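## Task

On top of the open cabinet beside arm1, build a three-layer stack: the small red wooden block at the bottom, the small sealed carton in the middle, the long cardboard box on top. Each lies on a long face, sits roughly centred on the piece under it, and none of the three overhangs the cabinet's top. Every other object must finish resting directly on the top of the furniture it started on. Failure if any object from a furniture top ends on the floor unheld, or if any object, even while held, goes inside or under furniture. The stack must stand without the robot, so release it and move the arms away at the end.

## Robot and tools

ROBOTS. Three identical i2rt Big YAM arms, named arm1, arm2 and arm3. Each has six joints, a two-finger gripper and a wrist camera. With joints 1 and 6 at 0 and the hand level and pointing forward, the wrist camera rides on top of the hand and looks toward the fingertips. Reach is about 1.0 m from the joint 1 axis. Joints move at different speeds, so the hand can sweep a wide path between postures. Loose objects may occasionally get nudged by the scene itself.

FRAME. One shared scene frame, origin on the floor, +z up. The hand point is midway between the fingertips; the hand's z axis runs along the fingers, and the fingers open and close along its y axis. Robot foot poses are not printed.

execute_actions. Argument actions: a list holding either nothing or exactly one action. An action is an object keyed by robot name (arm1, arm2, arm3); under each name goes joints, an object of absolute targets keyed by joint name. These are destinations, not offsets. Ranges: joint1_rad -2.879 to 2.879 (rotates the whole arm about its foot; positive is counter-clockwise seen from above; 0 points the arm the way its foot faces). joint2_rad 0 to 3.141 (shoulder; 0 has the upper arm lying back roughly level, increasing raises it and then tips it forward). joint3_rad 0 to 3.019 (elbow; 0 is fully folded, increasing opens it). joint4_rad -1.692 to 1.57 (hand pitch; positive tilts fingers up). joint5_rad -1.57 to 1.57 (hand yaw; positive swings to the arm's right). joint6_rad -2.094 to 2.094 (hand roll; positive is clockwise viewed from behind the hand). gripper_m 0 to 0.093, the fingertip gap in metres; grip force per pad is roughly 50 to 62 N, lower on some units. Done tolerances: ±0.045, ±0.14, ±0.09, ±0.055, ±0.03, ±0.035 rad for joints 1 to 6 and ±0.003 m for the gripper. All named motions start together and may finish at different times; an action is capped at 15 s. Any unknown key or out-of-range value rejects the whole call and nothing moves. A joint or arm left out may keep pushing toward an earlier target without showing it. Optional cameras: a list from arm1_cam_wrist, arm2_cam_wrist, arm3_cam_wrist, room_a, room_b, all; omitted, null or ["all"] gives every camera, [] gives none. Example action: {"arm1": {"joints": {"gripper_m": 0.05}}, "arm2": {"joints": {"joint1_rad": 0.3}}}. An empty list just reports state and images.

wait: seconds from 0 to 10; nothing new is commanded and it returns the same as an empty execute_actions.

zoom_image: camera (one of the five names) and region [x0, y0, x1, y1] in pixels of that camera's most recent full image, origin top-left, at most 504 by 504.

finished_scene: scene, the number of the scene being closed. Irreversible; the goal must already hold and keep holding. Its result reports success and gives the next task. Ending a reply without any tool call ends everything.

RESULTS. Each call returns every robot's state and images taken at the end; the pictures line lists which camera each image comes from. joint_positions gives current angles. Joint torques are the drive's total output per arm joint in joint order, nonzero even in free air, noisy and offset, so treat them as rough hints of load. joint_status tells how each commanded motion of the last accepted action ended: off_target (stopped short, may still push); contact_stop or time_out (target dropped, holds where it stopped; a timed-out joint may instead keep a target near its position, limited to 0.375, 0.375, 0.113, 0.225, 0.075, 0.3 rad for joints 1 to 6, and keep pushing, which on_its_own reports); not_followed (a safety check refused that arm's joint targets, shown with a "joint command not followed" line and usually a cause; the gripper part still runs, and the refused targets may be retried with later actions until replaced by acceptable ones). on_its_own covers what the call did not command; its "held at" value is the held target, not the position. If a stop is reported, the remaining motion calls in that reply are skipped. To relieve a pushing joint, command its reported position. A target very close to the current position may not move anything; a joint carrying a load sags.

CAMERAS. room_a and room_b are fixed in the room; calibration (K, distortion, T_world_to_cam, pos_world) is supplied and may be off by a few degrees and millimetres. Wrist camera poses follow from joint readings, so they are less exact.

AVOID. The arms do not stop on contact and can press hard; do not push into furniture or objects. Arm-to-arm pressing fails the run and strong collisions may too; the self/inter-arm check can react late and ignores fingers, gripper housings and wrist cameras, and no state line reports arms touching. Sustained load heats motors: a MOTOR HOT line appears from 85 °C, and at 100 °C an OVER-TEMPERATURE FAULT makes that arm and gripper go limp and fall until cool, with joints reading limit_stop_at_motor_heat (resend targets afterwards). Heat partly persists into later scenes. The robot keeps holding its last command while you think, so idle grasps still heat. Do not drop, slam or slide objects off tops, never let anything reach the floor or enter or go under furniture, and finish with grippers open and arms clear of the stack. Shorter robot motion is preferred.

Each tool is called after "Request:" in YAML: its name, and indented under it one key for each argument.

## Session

Request:
execute_actions:
  actions: []

Scene clock: 0.00 s.
Joint torques (N m, as the arm reports them, + toward a larger angle): no reading
Motor temperatures (°C, as the motors report them): arm1=[28 34 36 28 31 32] | arm2=[30 31 33 28 29 30] | arm3=[29 28 33 27 30 31]
arm1.joint_positions: joint1_rad=-0.038 joint2_rad=+0.331 joint3_rad=+1.655 joint4_rad=-1.151 joint5_rad=-0.127 joint6_rad=-0.493 gripper_m=+0.094
arm1.joint_status: not commanded
arm1.hand: x=-0.8491 y=+0.6942 z=+1.5506 quat_wxyz=(-0.740, +0.459, -0.447, -0.205) (m; scene frame)
arm2.joint_positions: joint1_rad=-0.039 joint2_rad=+0.338 joint3_rad=+1.693 joint4_rad=-1.381 joint5_rad=+0.066 joint6_rad=-0.087 gripper_m=+0.095
arm2.joint_status: not commanded
arm2.hand: x=+0.1828 y=+0.0237 z=+1.5530 quat_wxyz=(-0.674, +0.233, -0.683, -0.160) (m; scene frame)
arm3.joint_positions: joint1_rad=+0.619 joint2_rad=+0.541 joint3_rad=+1.510 joint4_rad=-1.390 joint5_rad=-0.233 joint6_rad=+0.349 gripper_m=+0.094
arm3.joint_status: not commanded
arm3.hand: x=+0.6902 y=-0.5100 z=+1.3866 quat_wxyz=(-0.306, +0.421, -0.722, -0.456) (m; scene frame)
pictures: arm1_cam_wrist, arm2_cam_wrist, arm3_cam_wrist, room_a, room_b
camera_calibration (this result's frames):
arm1_cam_wrist: T_world_to_cam=[[0.697896, -0.500956, 0.511844, 0.143371], [0.152586, -0.594259, -0.789667, 1.77326], [0.699756, 0.629205, -0.338292, 0.804776], [0, 0, 0, 1]] pos_world=[-0.933779, 0.619227, 1.59915]
arm2_cam_wrist: T_world_to_cam=[[0.538655, -0.836223, 0.102874, -0.236068], [-0.468443, -0.398738, -0.788396, 1.32825], [0.700295, 0.376483, -0.606505, 0.930031], [0, 0, 0, 1]] pos_world=[0.0980713, -0.0179226, 1.63554]
arm3_cam_wrist: T_world_to_cam=[[0.890659, -0.227707, -0.393543, -0.18452], [-0.399337, -0.805604, -0.437643, 0.472871], [-0.217386, 0.546947, -0.80845, 1.67618], [0, 0, 0, 1]] pos_world=[0.717557, -0.577851, 1.48944]
Images, in order (width x height): arm1_cam_wrist 504x504, arm2_cam_wrist 504x504, arm3_cam_wrist 504x504, room_a 672x504, room_b 672x504.

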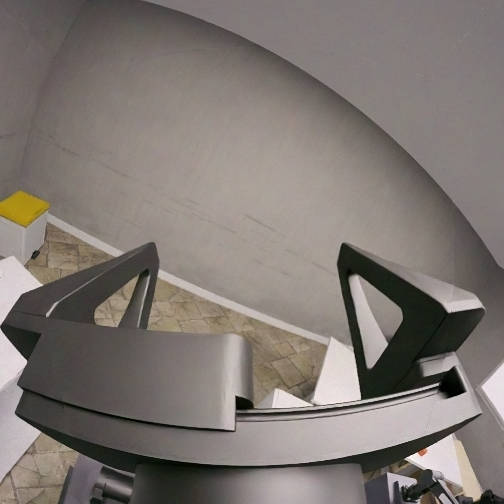

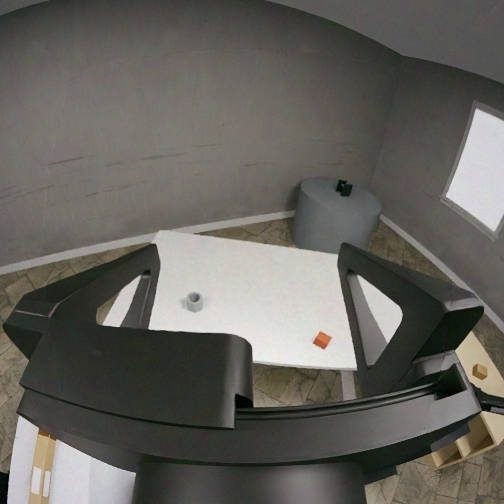

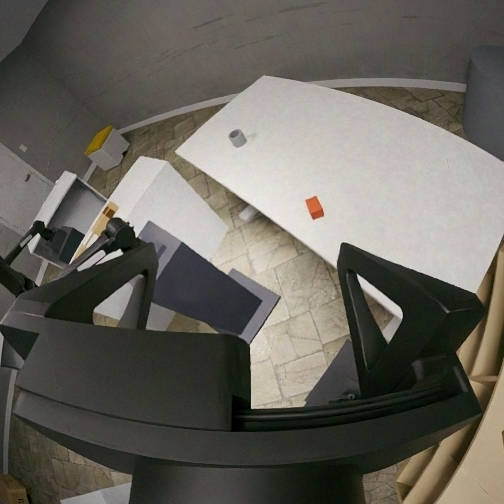

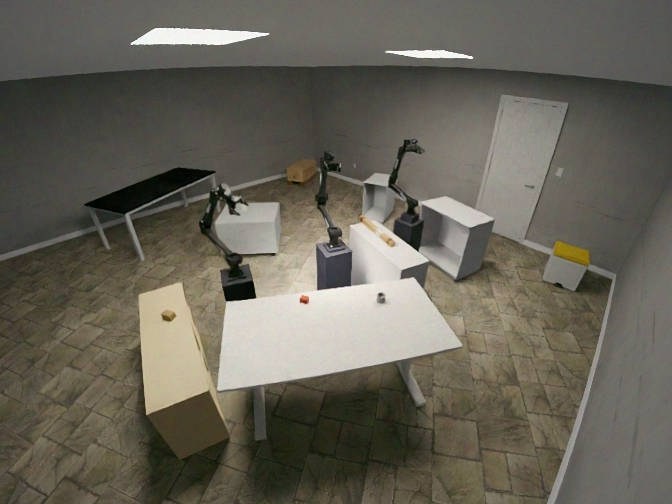

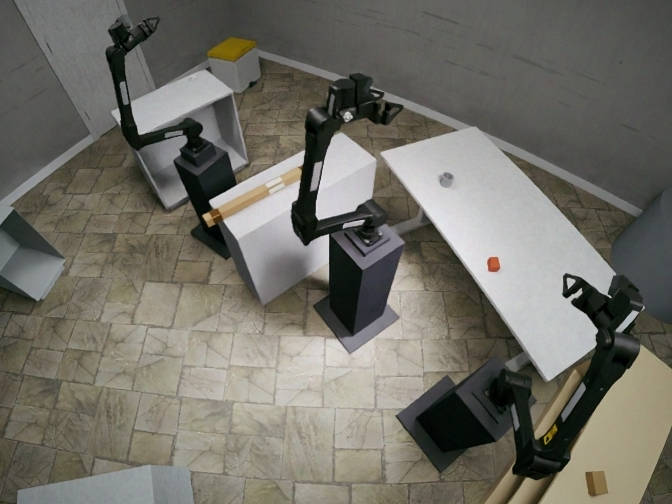

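Request:
zoom_image:
  camera: "room_b"
  region: [90, 50, 410, 290]

Request:
zoom_image:
  camera: "room_a"
  region: [300, 160, 520, 320]

Request:
zoom_image:
  camera: "room_b"
  region: [430, 220, 672, 504]

Request:
zoom_image:
  camera: "room_a"
  region: [120, 260, 340, 400]

Region (90, 50, 410, 290) of room_b's 672x504 image, scaled by 1.575, with more detail than that image has; it fills the top 378 rows of this view, and the rest is white.

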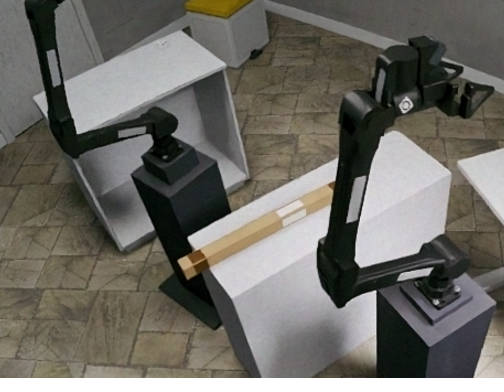

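Region (300, 160, 520, 320) of room_a's 672x504 image, scaled by 2.291, with more detail than that image has; it fills the top 367 rows of this view, and the rest is white.

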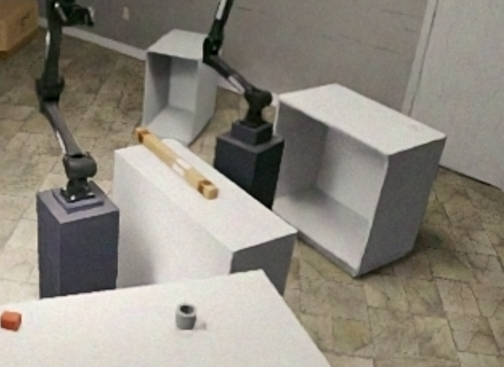

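Region (430, 220, 672, 504) of room_b's 672x504 image, scaled by 1.775, with more detail than that image has; it fills the left 429 columns of this view, and the rest is white.

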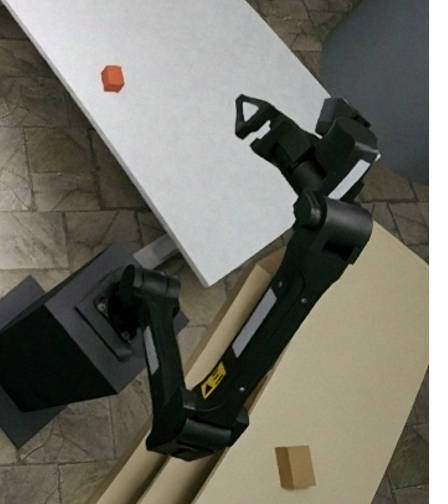

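Region (120, 260, 340, 400) of room_a's 672x504 image, scaled by 2.291, with more detail than that image has; it fills the top 321 rows of this view, and the rest is white.

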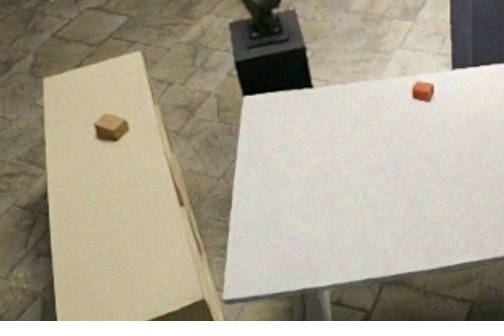

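Request:
zoom_image:
  camera: "arm3_cam_wrist"
  region: [274, 167, 354, 247]

Request:
zoom_image:
  camera: "arm2_cam_wrist"
  region: [282, 300, 362, 380]

Request:
zoom_image:
  camera: "room_b"
  region: [556, 444, 636, 504]

Region (274, 167, 354, 247) of arm3_cam_wrist's 504x504 image, scaled by 6.300, with more detail than that image has.

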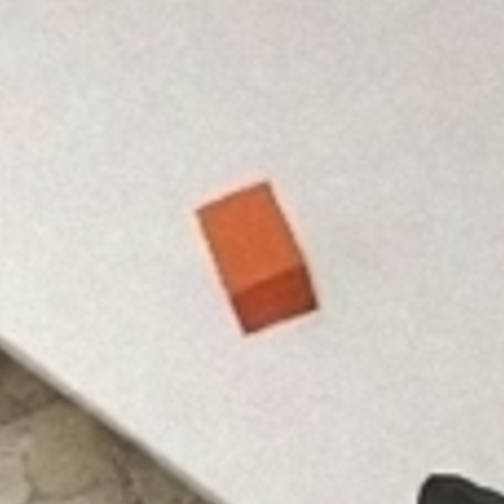

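Region (282, 300, 362, 380) of arm2_cam_wrist's 504x504 image, scaled by 6.300, with more detail than that image has.

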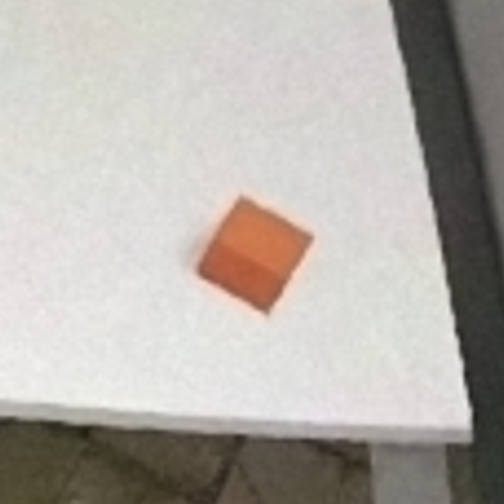

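Region (556, 444, 636, 504) of room_b's 672x504 image, scaled by 6.300, with more detail than that image has; it fills the top 378 rows of this view, and the rest is white.

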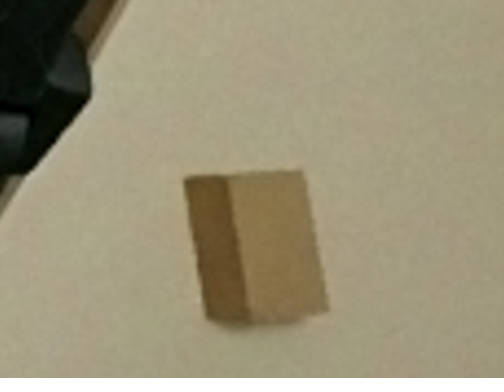

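Request:
execute_actions:
  actions:
    - {"arm1":{"joints":{"joint1_rad":1.30,"joint2_rad":1.66,"joint3_rad":1.86,"joint4_rad":-1.65,"joint5_rad":0,"joint6_rad":0}},"arm2":{"joints":{"joint1_rad":-0.754,"joint2_rad":2.09,"joint3_rad":1.80,"joint4_rad":-1.25,"joint5_rad":0,"joint6_rad":-1.57,"gripper_m":0.08}},"arm3":{"joints":{"joint1_rad":-1.39,"joint2_rad":1.90,"joint3_rad":1.66,"joint4_rad":-1.30,"joint5_rad":0,"joint6_rad":0.75}}}

Scene clock: 37.10 s.
Joint torques (N m, as the arm reports them, + toward a larger angle): arm1=[ -0.62 -18.47  12.58   0.    -0.04   0.13] | arm2=[  0.13 -21.28   8.55   0.49  -0.22  -0.06] | arm3=[  1.2  -20.24   8.95  -0.1   -0.05   0.08]
Motor temperatures (°C, as the motors report them): arm1=[28 35 37 28 31 32] | arm2=[30 31 34 28 29 30] | arm3=[29 28 35 27 30 31]
arm1.joint_positions: joint1_rad=+1.305 joint2_rad=+1.665 joint3_rad=+1.825 joint4_rad=-1.644 joint5_rad=-0.001 joint6_rad=-0.014 gripper_m=+0.094
arm1.joint_status: all done
arm1.hand: x=-1.1781 y=+1.0631 z=+1.1324 quat_wxyz=(-0.022, +0.911, -0.411, -0.033) (m; scene frame)
arm2.joint_positions: joint1_rad=-0.755 joint2_rad=+2.086 joint3_rad=+1.800 joint4_rad=-1.254 joint5_rad=-0.002 joint6_rad=-1.563 gripper_m=+0.080
arm2.joint_status: all done
arm2.hand: x=+0.7977 y=-0.0406 z=+0.9347 quat_wxyz=(-0.003, +0.672, -0.740, +0.013) (m; scene frame)
arm3.joint_positions: joint1_rad=-1.398 joint2_rad=+1.904 joint3_rad=+1.650 joint4_rad=-1.296 joint5_rad=+0.002 joint6_rad=+0.736 gripper_m=+0.094
arm3.joint_status: all done
arm3.hand: x=+1.0975 y=-1.0862 z=+0.9106 quat_wxyz=(-0.010, -0.681, -0.732, +0.001) (m; scene frame)
pictures: arm1_cam_wrist, arm2_cam_wrist, arm3_cam_wrist, room_a, room_b
camera_calibration (this result's frames):
arm1_cam_wrist: T_world_to_cam=[[0.736397, 0.67613, 0.0238178, 0.118462], [0.569697, -0.638697, 0.517214, 0.771146], [0.364916, -0.367306, -0.855524, 1.91206], [0, 0, 0, 1]] pos_world=[-1.2243, 1.11475, 1.23414]
arm2_cam_wrist: T_world_to_cam=[[0.995945, -0.0883186, 0.0171507, -0.81178], [-0.0815332, -0.805425, 0.587063, -0.507571], [-0.038035, -0.586081, -0.80936, 0.888116], [0, 0, 0, 1]] pos_world=[0.800884, 0.0400023, 1.0307]
arm3_cam_wrist: T_world_to_cam=[[-0.996658, -0.0810402, -0.0102506, 1.01577], [-0.072227, 0.815667, 0.573995, 0.443843], [-0.0381556, 0.572818, -0.818794, 1.53588], [0, 0, 0, 1]] pos_world=[1.10303, -1.15949, 1.01322]
Images, in order (width x height): arm1_cam_wrist 504x504, arm2_cam_wrist 504x504, arm3_cam_wrist 504x504, room_a 672x504, room_b 672x504.

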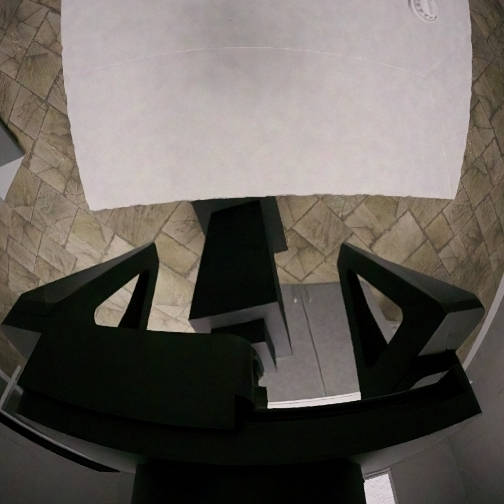

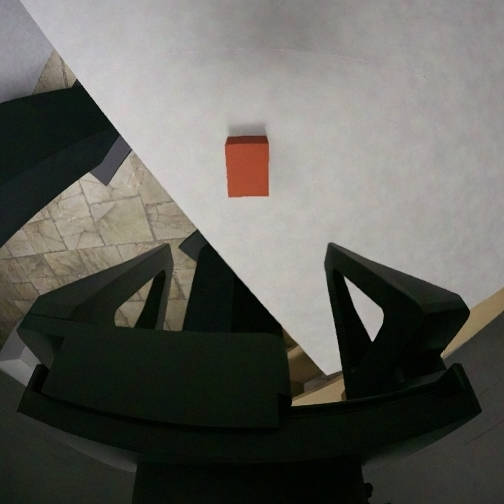

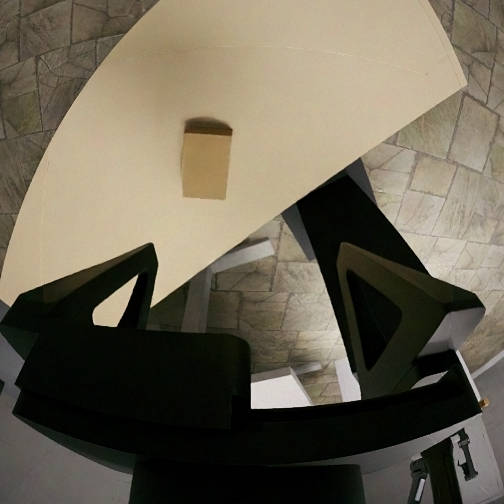

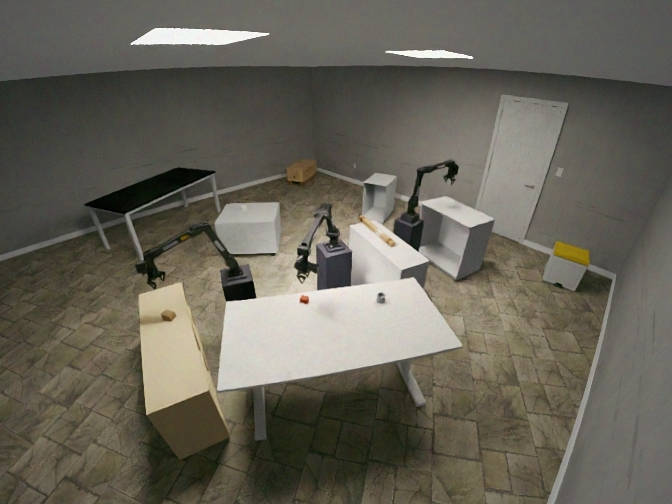

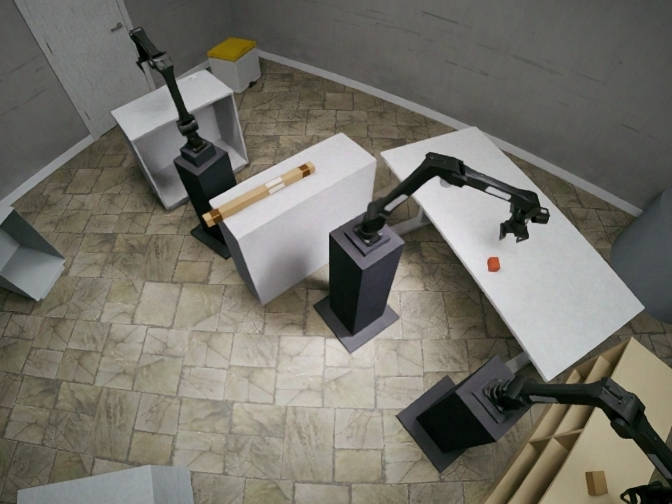

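Request:
execute_actions:
  actions:
    - {"arm1":{"joints":{"joint4_rad":-1.05}},"arm2":{"joints":{"joint2_rad":2.24,"joint3_rad":1.735,"joint4_rad":-1.045}},"arm3":{"joints":{"joint1_rad":-1.312,"joint2_rad":2.105,"joint3_rad":1.625,"joint4_rad":-1.075,"joint6_rad":0.93}}}
  cameras: ["arm1_cam_wrist","arm2_cam_wrist","arm3_cam_wrist"]

Scene clock: 71.73 s.
Joint torques (N m, as the arm reports them, + toward a larger angle): arm1=[ -0.22 -19.99  13.43   1.77  -0.04   0.13] | arm2=[  0.22 -23.52   7.84   1.06  -0.18  -0.02] | arm3=[  0.17 -22.35   8.61   0.56   0.04   0.05]
Motor temperatures (°C, as the motors report them): arm1=[28 35 42 28 31 32] | arm2=[30 33 36 28 29 30] | arm3=[29 30 36 27 30 31]
arm1.joint_positions: joint1_rad=+1.305 joint2_rad=+1.665 joint3_rad=+1.825 joint4_rad=-1.064 joint5_rad=-0.001 joint6_rad=-0.014 gripper_m=+0.094
arm1.joint_status: all done
arm1.hand: x=-1.2640 y=+1.1622 z=+1.1827 quat_wxyz=(-0.142, +0.864, -0.387, -0.290) (m; scene frame)
arm2.joint_positions: joint1_rad=-0.755 joint2_rad=+2.248 joint3_rad=+1.734 joint4_rad=-1.061 joint5_rad=-0.002 joint6_rad=-1.563 gripper_m=+0.080
arm2.joint_status: all done
arm2.hand: x=+0.7987 y=-0.0426 z=+0.8110 quat_wxyz=(+0.009, +0.672, -0.740, +0.000) (m; scene frame)
arm3.joint_positions: joint1_rad=-1.305 joint2_rad=+2.115 joint3_rad=+1.610 joint4_rad=-1.087 joint5_rad=+0.001 joint6_rad=+0.914 gripper_m=+0.094
arm3.joint_status: all done
arm3.hand: x=+1.1492 y=-1.0577 z=+0.7747 quat_wxyz=(+0.011, -0.711, -0.703, +0.002) (m; scene frame)
pictures: arm1_cam_wrist, arm2_cam_wrist, arm3_cam_wrist
camera_calibration (this result's frames):
arm1_cam_wrist: T_world_to_cam=[[0.743601, 0.667413, 0.0402085, 0.113424], [0.668594, -0.742789, -0.0353086, 1.75677], [0.00630097, 0.0531387, -0.998567, 1.25004], [0, 0, 0, 1]] pos_world=[-1.26678, 1.16278, 1.30571]
arm2_cam_wrist: T_world_to_cam=[[0.995918, -0.0884606, -0.0179444, -0.782369], [-0.0611224, -0.807224, 0.587071, -0.452793], [-0.0664179, -0.583578, -0.809336, 0.80961], [0, 0, 0, 1]] pos_world=[0.805272, 0.0377564, 0.907029]
arm3_cam_wrist: T_world_to_cam=[[-0.999797, 0.00458122, 0.0196213, 1.1392], [0.0154044, 0.801502, 0.597793, 0.368213], [-0.0129879, 0.597974, -0.80141, 1.39454], [0, 0, 0, 1]] pos_world=[1.15141, -1.13424, 0.875129]
Images, in order (width x height): arm1_cam_wrist 504x504, arm2_cam_wrist 504x504, arm3_cam_wrist 504x504.

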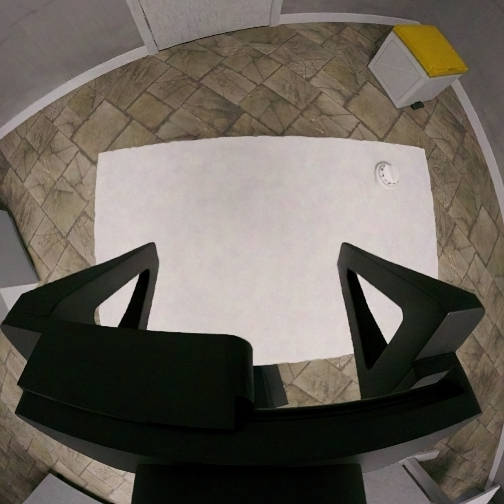

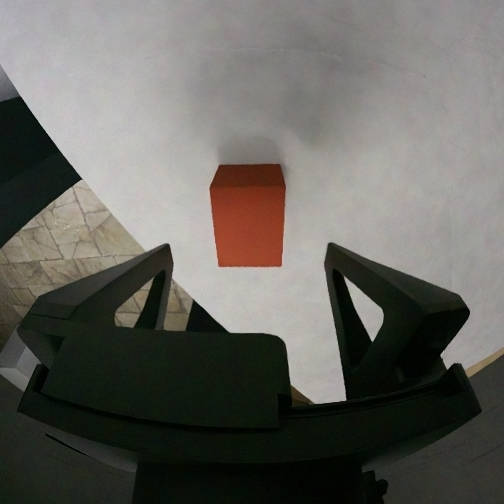

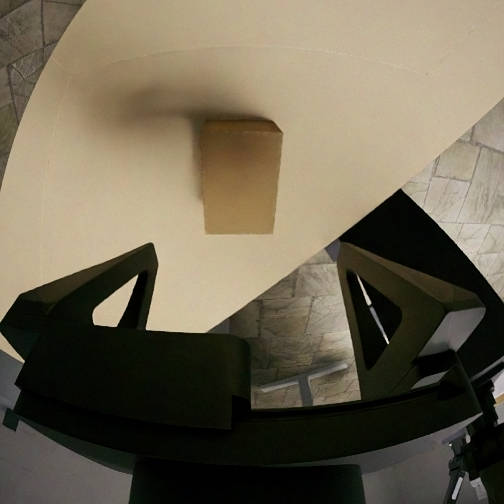

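Request:
execute_actions:
  actions:
    - {"arm1":{"joints":{"joint1_rad":-1.45}},"arm2":{"joints":{"joint2_rad":2.33,"joint4_rad":-0.968,"gripper_m":0.093}},"arm3":{"joints":{"joint1_rad":-1.288,"joint2_rad":2.21,"joint3_rad":1.58,"joint4_rad":-0.905,"joint6_rad":0.975}}}
  cameras: ["arm1_cam_wrist","arm2_cam_wrist","arm3_cam_wrist"]

Scene clock: 102.00 s.
Joint torques (N m, as the arm reports them, + toward a larger angle): arm1=[  1.38 -21.25  13.44   1.45  -0.14   0.1 ] | arm2=[  0.32 -21.9    7.52   1.    -0.17  -0.06] | arm3=[  0.93 -21.42   7.13   0.73   0.02   0.07]
Motor temperatures (°C, as the motors report them): arm1=[28 36 43 28 31 32] | arm2=[30 34 35 28 29 30] | arm3=[29 31 35 27 30 31]
arm1.joint_positions: joint1_rad=-1.460 joint2_rad=+1.679 joint3_rad=+1.825 joint4_rad=-1.056 joint5_rad=+0.001 joint6_rad=-0.011 gripper_m=+0.094
arm1.joint_status: all done
arm1.hand: x=-0.2550 y=+0.3579 z=+1.1908 quat_wxyz=(-0.322, -0.223, -0.917, +0.078) (m; scene frame)
arm2.joint_positions: joint1_rad=-0.755 joint2_rad=+2.319 joint3_rad=+1.734 joint4_rad=-0.984 joint5_rad=-0.002 joint6_rad=-1.564 gripper_m=+0.093
arm2.joint_status: all done
arm2.hand: x=+0.8030 y=-0.0436 z=+0.7666 quat_wxyz=(+0.007, +0.673, -0.740, +0.003) (m; scene frame)
arm3.joint_positions: joint1_rad=-1.295 joint2_rad=+2.208 joint3_rad=+1.574 joint4_rad=-0.918 joint5_rad=+0.001 joint6_rad=+0.960 gripper_m=+0.094
arm3.joint_status: all done
arm3.hand: x=+1.1599 y=-1.0587 z=+0.7084 quat_wxyz=(-0.009, -0.724, -0.690, -0.001) (m; scene frame)
pictures: arm1_cam_wrist, arm2_cam_wrist, arm3_cam_wrist
camera_calibration (this result's frames):
arm1_cam_wrist: T_world_to_cam=[[-0.449825, -0.892898, 0.0197552, 0.178049], [-0.892234, 0.448287, -0.0543782, -0.316534], [0.0396982, -0.0420869, -0.998325, 1.33683], [0, 0, 0, 1]] pos_world=[-0.255402, 0.357141, 1.31386]
arm2_cam_wrist: T_world_to_cam=[[0.99606, -0.087987, -0.0110845, -0.792901], [-0.0647441, -0.806903, 0.587125, -0.42445], [-0.0606035, -0.584094, -0.80942, 0.768755], [0, 0, 0, 1]] pos_world=[0.808886, 0.0367703, 0.862662]
arm3_cam_wrist: T_world_to_cam=[[-0.999097, 0.0405378, -0.0127373, 1.21146], [0.0257153, 0.815467, 0.578232, 0.425208], [0.0338271, 0.577383, -0.815773, 1.27618], [0, 0, 0, 1]] pos_world=[1.15626, -1.1327, 0.810635]
Images, in order (width x height): arm1_cam_wrist 504x504, arm2_cam_wrist 504x504, arm3_cam_wrist 504x504.

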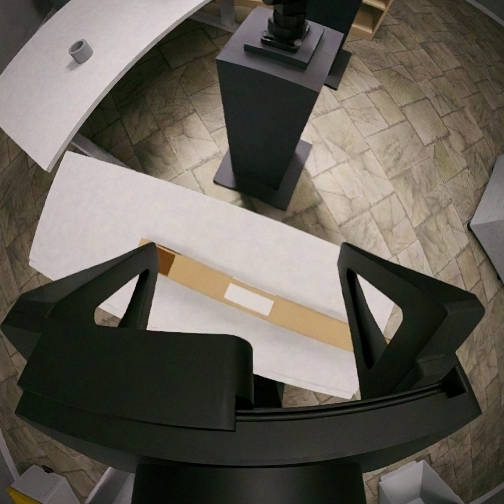

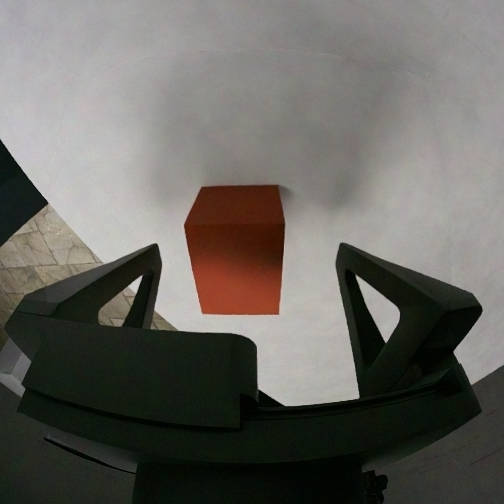

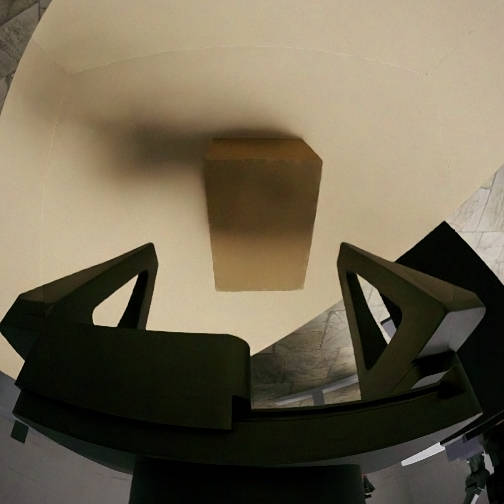

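Request:
zoom_image:
  camera: "arm1_cam_wrist"
  region: [0, 130, 420, 420]

Request:
execute_actions:
  actions:
    - {"arm2":{"joints":{"joint2_rad":2.36}},"arm3":{"joints":{"joint2_rad":2.292,"joint4_rad":-0.865}}}
  cameras: ["arm2_cam_wrist","arm3_cam_wrist"]

Region (0, 130, 420, 420) of arm1_cam_wrist's 504x504 image, scaled by 1.200, with more detail than that image has; it fills the top 348 rows of this view, and the rest is white.

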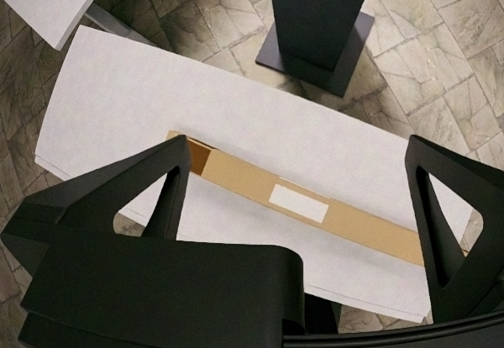

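Scene clock: 110.60 s.
Joint torques (N m, as the arm reports them, + toward a larger angle): arm1=[  1.48 -21.07  13.44   1.44  -0.14   0.1 ] | arm2=[  0.32 -20.61   7.56   0.81  -0.2   -0.05] | arm3=[  1.18 -21.48   6.8    0.58   0.01   0.04]
Motor temperatures (°C, as the motors report them): arm1=[28 36 44 28 31 32] | arm2=[30 34 35 28 29 30] | arm3=[29 31 35 27 30 31]
arm1.joint_positions: joint1_rad=-1.460 joint2_rad=+1.679 joint3_rad=+1.825 joint4_rad=-1.056 joint5_rad=+0.001 joint6_rad=-0.011 gripper_m=+0.094
arm1.joint_status: not commanded
arm1.hand: x=-0.2550 y=+0.3579 z=+1.1908 quat_wxyz=(-0.322, -0.223, -0.917, +0.078) (m; scene frame)
arm2.joint_positions: joint1_rad=-0.755 joint2_rad=+2.333 joint3_rad=+1.734 joint4_rad=-0.984 joint5_rad=-0.002 joint6_rad=-1.564 gripper_m=+0.093
arm2.joint_status: all done
arm2.hand: x=+0.7996 y=-0.0434 z=+0.7576 quat_wxyz=(+0.011, +0.673, -0.740, -0.003) (m; scene frame)
arm3.joint_positions: joint1_rad=-1.295 joint2_rad=+2.287 joint3_rad=+1.574 joint4_rad=-0.876 joint5_rad=+0.001 joint6_rad=+0.960 gripper_m=+0.094
arm3.joint_status: all done
arm3.hand: x=+1.1536 y=-1.0538 z=+0.6621 quat_wxyz=(+0.009, -0.724, -0.690, +0.002) (m; scene frame)
pictures: arm2_cam_wrist, arm3_cam_wrist
camera_calibration (this result's frames):
arm2_cam_wrist: T_world_to_cam=[[0.995776, -0.0881797, -0.0255764, -0.778404], [-0.056443, -0.807637, 0.586972, -0.425789], [-0.0724155, -0.583049, -0.809203, 0.770661], [0, 0, 0, 1]] pos_world=[0.806891, 0.0368107, 0.853639]
arm3_cam_wrist: T_world_to_cam=[[-0.999029, 0.0404679, 0.0173991, 1.18428], [0.0428656, 0.802158, 0.595571, 0.402818], [0.0101446, 0.595739, -0.803114, 1.27412], [0, 0, 0, 1]] pos_world=[1.15293, -1.13009, 0.762748]
Images, in order (width x height): arm2_cam_wrist 504x504, arm3_cam_wrist 504x504.

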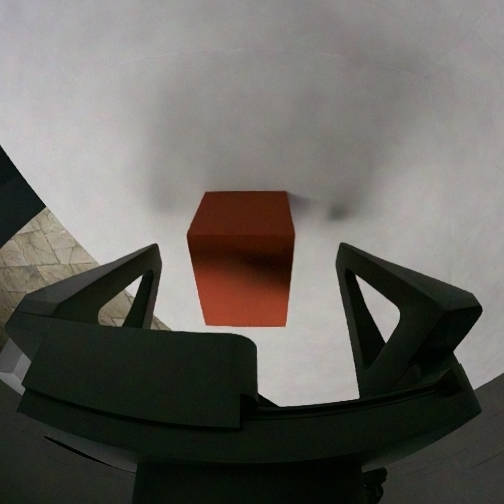

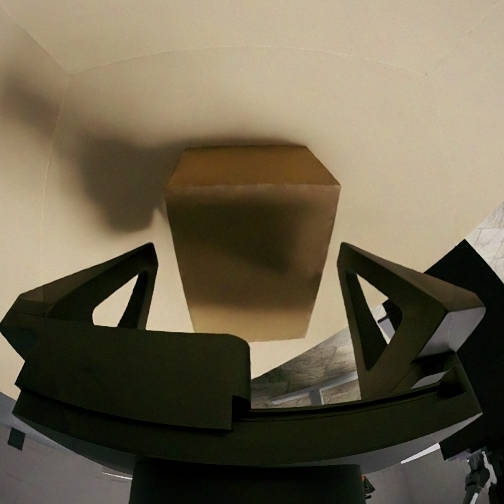

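Request:
execute_actions:
  actions:
    - {"arm2":{"joints":{"joint2_rad":2.34,"gripper_m":0.01}},"arm3":{"joints":{"gripper_m":0.03}}}
  cameras: ["arm2_cam_wrist","arm3_cam_wrist"]

Scene clock: 113.93 s.
Joint torques (N m, as the arm reports them, + toward a larger angle): arm1=[  1.45 -21.04  13.44   1.44  -0.14   0.1 ] | arm2=[  0.04 -22.23   7.5    0.85  -0.16  -0.02] | arm3=[  1.12 -21.51   6.64   0.66   0.03   0.05]
Motor temperatures (°C, as the motors report them): arm1=[28 36 44 28 31 32] | arm2=[30 34 35 28 29 30] | arm3=[29 31 35 27 30 31]
arm1.joint_positions: joint1_rad=-1.460 joint2_rad=+1.679 joint3_rad=+1.825 joint4_rad=-1.056 joint5_rad=+0.001 joint6_rad=-0.011 gripper_m=+0.094
arm1.joint_status: not commanded
arm1.hand: x=-0.2550 y=+0.3579 z=+1.1908 quat_wxyz=(-0.322, -0.223, -0.917, +0.078) (m; scene frame)
arm2.joint_positions: joint1_rad=-0.755 joint2_rad=+2.333 joint3_rad=+1.734 joint4_rad=-0.983 joint5_rad=-0.002 joint6_rad=-1.564 gripper_m=+0.045
arm2.joint_status: gripper_m off_target (ended at +0.045, target +0.010); the others done
arm2.hand: x=+0.7998 y=-0.0434 z=+0.7576 quat_wxyz=(+0.011, +0.673, -0.740, -0.002) (m; scene frame)
arm3.joint_positions: joint1_rad=-1.295 joint2_rad=+2.287 joint3_rad=+1.574 joint4_rad=-0.876 joint5_rad=+0.001 joint6_rad=+0.960 gripper_m=+0.059
arm3.joint_status: gripper_m off_target (ended at +0.059, target +0.030)
arm3.hand: x=+1.1537 y=-1.0539 z=+0.6621 quat_wxyz=(+0.009, -0.724, -0.689, +0.002) (m; scene frame)
pictures: arm2_cam_wrist, arm3_cam_wrist
camera_calibration (this result's frames):
arm2_cam_wrist: T_world_to_cam=[[0.99583, -0.0877901, -0.0248189, -0.779191], [-0.0565692, -0.807625, 0.586977, -0.425692], [-0.0715751, -0.583125, -0.809223, 0.770002], [0, 0, 0, 1]] pos_world=[0.806974, 0.0368027, 0.853636]
arm3_cam_wrist: T_world_to_cam=[[-0.999003, 0.0412343, 0.0170962, 1.18533], [0.0433032, 0.802271, 0.595387, 0.402598], [0.0108346, 0.595534, -0.803257, 1.27323], [0, 0, 0, 1]] pos_world=[1.15292, -1.13012, 0.762764]
Images, in order (width x height): arm2_cam_wrist 504x504, arm3_cam_wrist 504x504.

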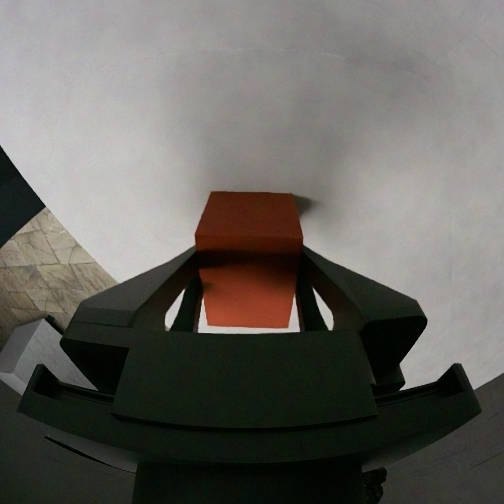

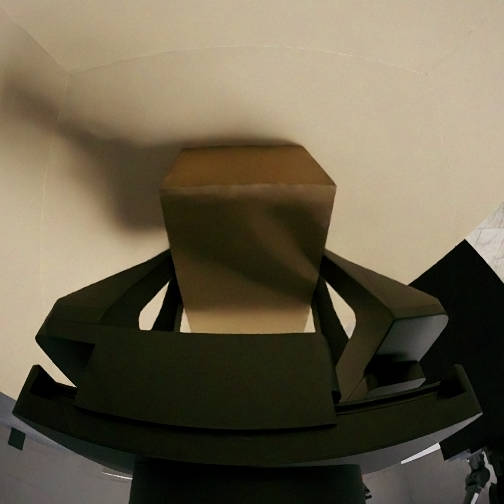

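Request:
execute_actions:
  actions:
    - {"arm1":{"joints":{"joint1_rad":-1.05,"joint2_rad":1.45,"joint3_rad":1.36,"joint4_rad":-1.47,"joint6_rad":-0.87}},"arm2":{"joints":{"joint2_rad":2.15,"joint4_rad":-1.1,"gripper_m":0.01}},"arm3":{"joints":{"joint2_rad":1.98,"joint4_rad":-1.1,"gripper_m":0.03}}}
  cameras: []

Request:
execute_actions:
  actions:
    - {"arm2":{"joints":{"joint1_rad":1.351,"joint2_rad":2.2,"joint3_rad":1.87,"joint4_rad":-1.22,"joint6_rad":-1.92,"gripper_m":0.01}},"arm3":{"joints":{"joint1_rad":0.743,"joint2_rad":2.16,"joint3_rad":1.86,"joint4_rad":-1.24,"joint6_rad":-0.45,"gripper_m":0.03}}}

Scene clock: 153.07 s.
Joint torques (N m, as the arm reports them, + toward a larger angle): arm1=[ -0.18 -15.48  10.58  -0.11  -0.07  -0.18] | arm2=[  0.3  -20.29   8.51  -0.26  -0.17  -0.02] | arm3=[  1.25 -19.94   8.96  -0.44   0.05   0.03]
Motor temperatures (°C, as the motors report them): arm1=[28 36 44 28 31 32] | arm2=[30 35 35 28 29 30] | arm3=[29 32 34 27 30 31]
arm1.joint_positions: joint1_rad=-1.042 joint2_rad=+1.463 joint3_rad=+1.345 joint4_rad=-1.465 joint5_rad=-0.002 joint6_rad=-0.856 gripper_m=+0.094
arm1.joint_status: all done
arm1.hand: x=-0.4116 y=+0.6375 z=+1.0510 quat_wxyz=(-0.003, +0.384, -0.923, -0.001) (m; scene frame)
arm2.joint_positions: joint1_rad=-0.755 joint2_rad=+2.134 joint3_rad=+1.733 joint4_rad=-1.084 joint5_rad=-0.002 joint6_rad=-1.564 gripper_m=+0.045
arm2.joint_status: gripper_m off_target (ended at +0.045, target +0.010); the others done
arm2.hand: x=+0.8098 y=-0.0425 z=+0.8817 quat_wxyz=(-0.022, +0.672, -0.739, +0.033) (m; scene frame)
arm3.joint_positions: joint1_rad=-1.295 joint2_rad=+1.975 joint3_rad=+1.566 joint4_rad=-1.088 joint5_rad=+0.001 joint6_rad=+0.960 gripper_m=+0.059
arm3.joint_status: gripper_m off_target (ended at +0.059, target +0.030); the others done
arm3.hand: x=+1.1501 y=-1.0512 z=+0.8408 quat_wxyz=(-0.036, -0.724, -0.689, -0.005) (m; scene frame)
pictures: none
No camera images: the call's "cameras" was empty. Leave "cameras" out to get every camera's image.

Scene clock: 155.43 s.
Joint torques (N m, as the arm reports them, + toward a larger angle): arm1=[ -0.18 -15.29  10.62  -0.11  -0.07  -0.14] | arm2=[ -0.21 -22.18  10.52  -0.37  -0.17  -0.04] | arm3=[  0.64 -24.32   9.3   -0.55   0.03  -0.2 ]
Motor temperatures (°C, as the motors report them): arm1=[28 36 44 28 31 32] | arm2=[30 35 35 28 29 30] | arm3=[29 32 35 27 30 31]
arm1.joint_positions: joint1_rad=-1.042 joint2_rad=+1.463 joint3_rad=+1.345 joint4_rad=-1.465 joint5_rad=-0.002 joint6_rad=-0.856 gripper_m=+0.094
arm1.joint_status: not commanded
arm1.hand: x=-0.4116 y=+0.6375 z=+1.0510 quat_wxyz=(-0.003, +0.385, -0.923, -0.001) (m; scene frame)
arm2.joint_positions: joint1_rad=+1.356 joint2_rad=+2.195 joint3_rad=+1.839 joint4_rad=-1.205 joint5_rad=-0.002 joint6_rad=-1.913 gripper_m=+0.045
arm2.joint_status: gripper_m off_target (ended at +0.045, target +0.010); the others done
arm2.hand: x=-0.1295 y=+0.6077 z=+0.8792 quat_wxyz=(+0.000, +0.922, +0.387, -0.008) (m; scene frame)
arm3.joint_positions: joint1_rad=+0.744 joint2_rad=+2.174 joint3_rad=+1.843 joint4_rad=-1.228 joint5_rad=-0.002 joint6_rad=-0.435 gripper_m=+0.059
arm3.joint_status: gripper_m off_target (ended at +0.059, target +0.030); the others done
arm3.hand: x=+0.7998 y=-0.0373 z=+0.8205 quat_wxyz=(-0.005, +0.788, -0.616, -0.004) (m; scene frame)
pictures: arm1_cam_wrist, arm2_cam_wrist, arm3_cam_wrist, room_a, room_b
camera_calibration (this result's frames):
arm1_cam_wrist: T_world_to_cam=[[0.724002, -0.689729, 0.00971572, 0.724191], [-0.567535, -0.587612, 0.57673, -0.458492], [-0.392078, -0.423067, -0.816877, 1.08968], [0, 0, 0, 1]] pos_world=[-0.357286, 0.691089, 1.14753]
arm2_cam_wrist: T_world_to_cam=[[-0.718534, 0.695492, -0.0000564956, -0.513365], [0.574378, 0.593454, 0.563829, -0.773144], [0.392172, 0.405098, -0.825892, 0.655843], [0, 0, 0, 1]] pos_world=[-0.181996, 0.550185, 0.977547]
arm3_cam_wrist: T_world_to_cam=[[0.968542, 0.248793, 0.00526835, -0.769012], [0.200186, -0.791544, 0.577394, -0.662071], [0.147822, -0.558176, -0.816449, 0.657096], [0, 0, 0, 1]] pos_world=[0.780225, 0.0340412, 0.922812]
Images, in order (width x height): arm1_cam_wrist 504x504, arm2_cam_wrist 504x504, arm3_cam_wrist 504x504, room_a 672x504, room_b 672x504.

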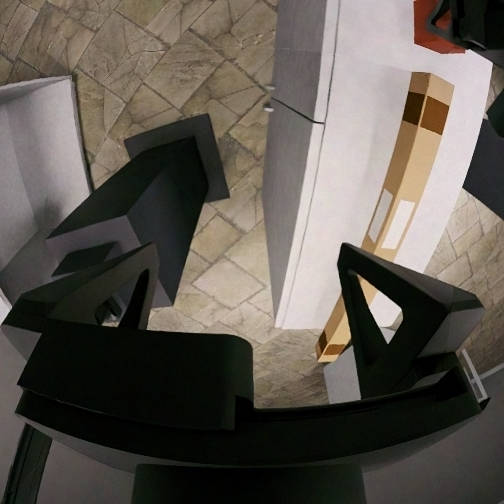

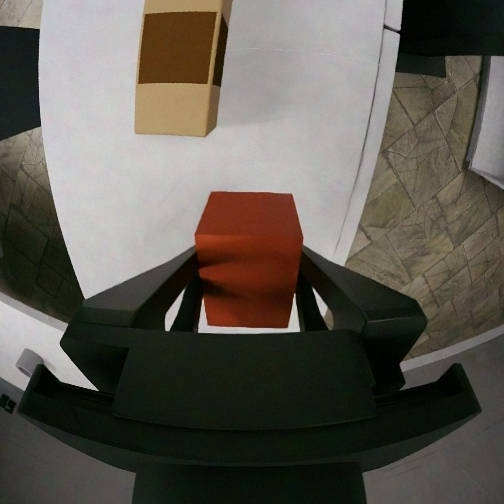

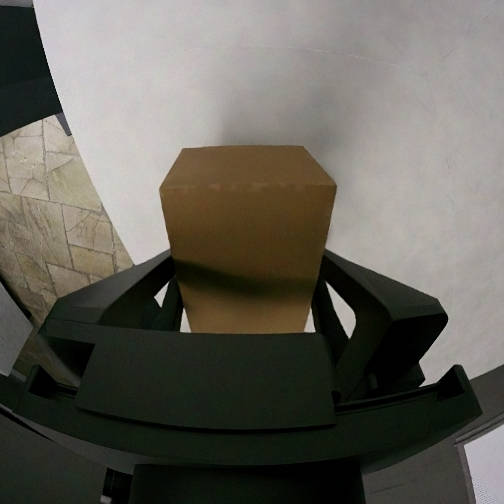

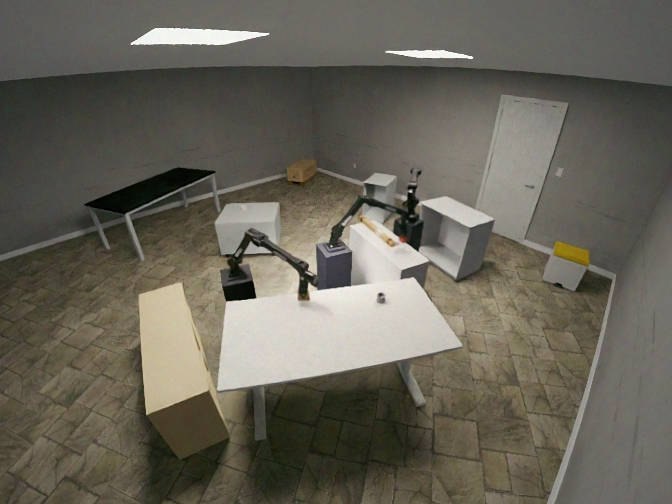

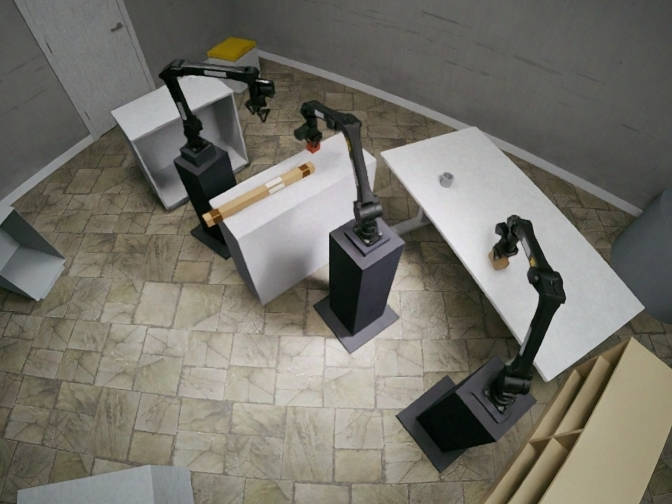

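Request:
execute_actions:
  actions:
    - {"arm2":{"joints":{"joint2_rad":2.305,"joint4_rad":-1.10,"gripper_m":0.01}},"arm3":{"joints":{"joint2_rad":2.235,"joint4_rad":-1.17,"gripper_m":0.03}}}
  cameras: ["arm1_cam_wrist","arm2_cam_wrist","arm3_cam_wrist","room_a"]

Scene clock: 165.63 s.
Joint torques (N m, as the arm reports them, + toward a larger angle): arm1=[ -0.19 -15.31  10.62  -0.12  -0.07  -0.14] | arm2=[  0.44 -24.1   10.07   0.81  -0.2   -0.03] | arm3=[  0.46 -23.27   9.12   0.58   0.04  -0.23]
Motor temperatures (°C, as the motors report them): arm1=[28 36 43 28 31 32] | arm2=[30 35 37 28 29 30] | arm3=[29 32 35 27 30 31]
arm1.joint_positions: joint1_rad=-1.042 joint2_rad=+1.463 joint3_rad=+1.345 joint4_rad=-1.465 joint5_rad=-0.002 joint6_rad=-0.856 gripper_m=+0.094
arm1.joint_status: not commanded
arm1.hand: x=-0.4116 y=+0.6375 z=+1.0510 quat_wxyz=(-0.003, +0.385, -0.923, -0.001) (m; scene frame)
arm2.joint_positions: joint1_rad=+1.356 joint2_rad=+2.311 joint3_rad=+1.839 joint4_rad=-1.115 joint5_rad=-0.002 joint6_rad=-1.913 gripper_m=+0.045
arm2.joint_status: gripper_m off_target (ended at +0.045, target +0.010); the others done
arm2.hand: x=-0.1323 y=+0.6110 z=+0.8052 quat_wxyz=(+0.013, +0.922, +0.387, -0.007) (m; scene frame)
arm3.joint_positions: joint1_rad=+0.744 joint2_rad=+2.231 joint3_rad=+1.843 joint4_rad=-1.182 joint5_rad=-0.002 joint6_rad=-0.435 gripper_m=+0.059
arm3.joint_status: gripper_m off_target (ended at +0.059, target +0.030); the others done
arm3.hand: x=+0.8006 y=-0.0326 z=+0.7843 quat_wxyz=(+0.000, +0.788, -0.616, -0.001) (m; scene frame)
pictures: arm1_cam_wrist, arm2_cam_wrist, arm3_cam_wrist, room_a
camera_calibration (this result's frames):
arm1_cam_wrist: T_world_to_cam=[[0.724002, -0.689729, 0.00971572, 0.724191], [-0.567535, -0.587612, 0.57673, -0.458492], [-0.392078, -0.423067, -0.816877, 1.08968], [0, 0, 0, 1]] pos_world=[-0.357286, 0.691089, 1.14753]
arm2_cam_wrist: T_world_to_cam=[[-0.71892, 0.694664, -0.0244123, -0.497616], [0.567581, 0.60695, 0.556294, -0.734813], [0.401254, 0.386075, -0.830627, 0.611049], [0, 0, 0, 1]] pos_world=[-0.185866, 0.555759, 0.904177]
arm3_cam_wrist: T_world_to_cam=[[0.968548, 0.248827, 0.000531758, -0.767136], [0.201409, -0.785228, 0.585535, -0.644838], [0.146114, -0.567012, -0.810647, 0.626569], [0, 0, 0, 1]] pos_world=[0.781333, 0.0398109, 0.88591]
Images, in order (width x height): arm1_cam_wrist 504x504, arm2_cam_wrist 504x504, arm3_cam_wrist 504x504, room_a 672x504.

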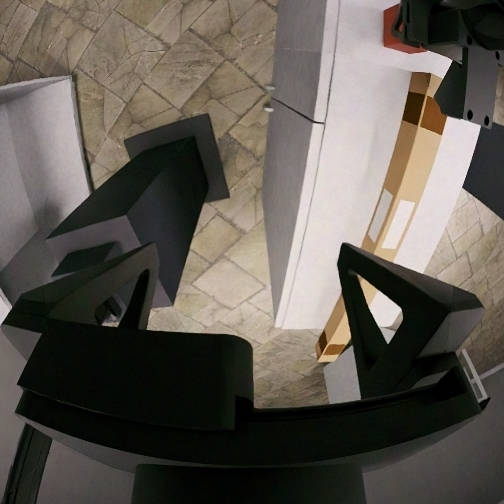

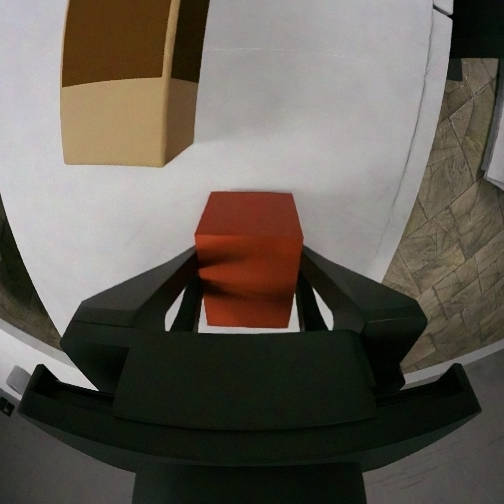

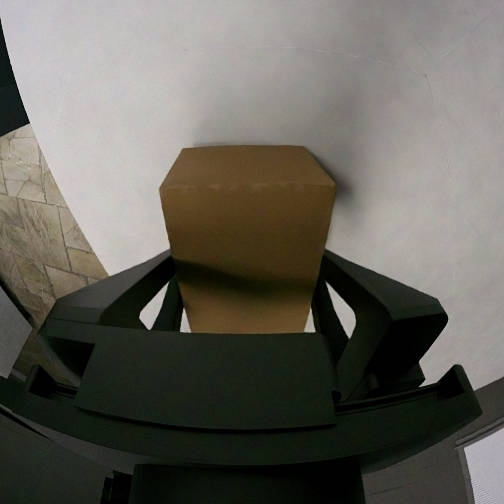

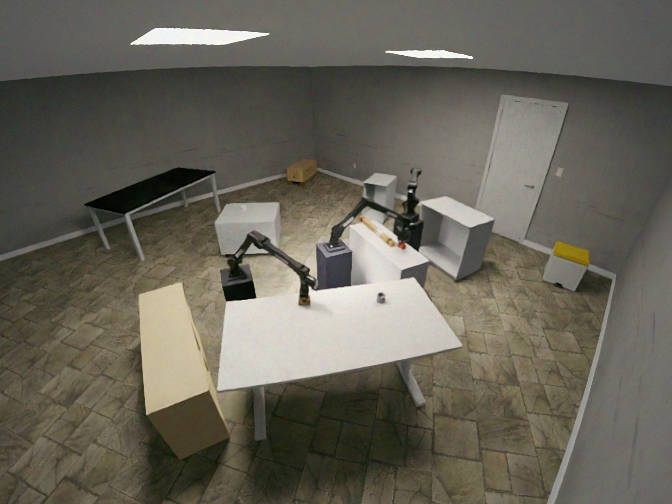

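Request:
execute_actions:
  actions:
    - {"arm2":{"joints":{"joint2_rad":2.35,"joint4_rad":-1.08,"gripper_m":0.01}},"arm3":{"joints":{"joint2_rad":2.265,"joint4_rad":-1.15,"gripper_m":0.03}}}
  cameras: ["arm2_cam_wrist","arm3_cam_wrist"]

Scene clock: 171.07 s.
Joint torques (N m, as the arm reports them, + toward a larger angle): arm1=[ -0.19 -15.32  10.62  -0.12  -0.07  -0.14] | arm2=[  0.48 -20.44   9.97   0.96  -0.3   -0.05] | arm3=[  0.32 -22.26   8.97   0.66  -0.06  -0.2 ]
Motor temperatures (°C, as the motors report them): arm1=[28 36 43 28 31 32] | arm2=[30 35 37 28 29 30] | arm3=[29 32 36 27 30 31]
arm1.joint_positions: joint1_rad=-1.042 joint2_rad=+1.463 joint3_rad=+1.345 joint4_rad=-1.465 joint5_rad=-0.002 joint6_rad=-0.856 gripper_m=+0.094
arm1.joint_status: not commanded
arm1.hand: x=-0.4116 y=+0.6375 z=+1.0510 quat_wxyz=(-0.003, +0.385, -0.923, -0.001) (m; scene frame)
arm2.joint_positions: joint1_rad=+1.356 joint2_rad=+2.318 joint3_rad=+1.839 joint4_rad=-1.095 joint5_rad=+0.001 joint6_rad=-1.913 gripper_m=+0.045
arm2.joint_status: gripper_m off_target (ended at +0.045, target +0.010); the others done
arm2.hand: x=-0.1335 y=+0.6143 z=+0.8004 quat_wxyz=(+0.007, +0.922, +0.387, -0.006) (m; scene frame)
arm3.joint_positions: joint1_rad=+0.744 joint2_rad=+2.242 joint3_rad=+1.843 joint4_rad=-1.161 joint5_rad=-0.001 joint6_rad=-0.435 gripper_m=+0.059
arm3.joint_status: gripper_m off_target (ended at +0.059, target +0.030); the others done
arm3.hand: x=+0.8016 y=-0.0292 z=+0.7772 quat_wxyz=(-0.005, +0.788, -0.616, -0.003) (m; scene frame)
pictures: arm2_cam_wrist, arm3_cam_wrist
camera_calibration (this result's frames):
arm2_cam_wrist: T_world_to_cam=[[-0.718888, 0.694994, -0.0135066, -0.509785], [0.569393, 0.599892, 0.562069, -0.733551], [0.398737, 0.396374, -0.82698, 0.596714], [0, 0, 0, 1]] pos_world=[-0.186732, 0.557826, 0.898892]
arm3_cam_wrist: T_world_to_cam=[[0.968445, 0.249156, 0.0059978, -0.773048], [0.199773, -0.790437, 0.579051, -0.631982], [0.149015, -0.55958, -0.81527, 0.62414], [0, 0, 0, 1]] pos_world=[0.781901, 0.0423237, 0.879429]
Images, in order (width x height): arm2_cam_wrist 504x504, arm3_cam_wrist 504x504.

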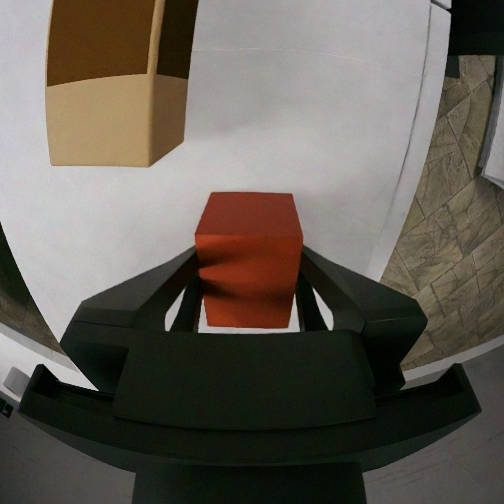

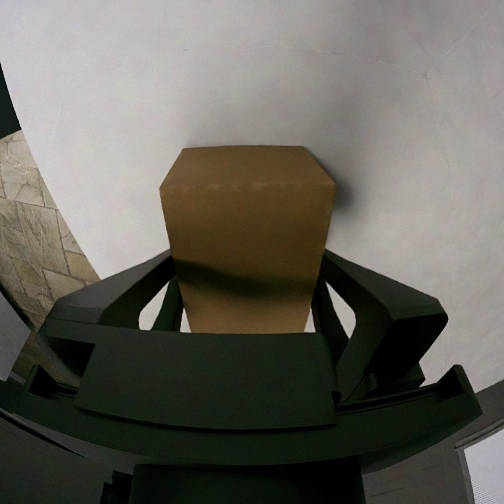

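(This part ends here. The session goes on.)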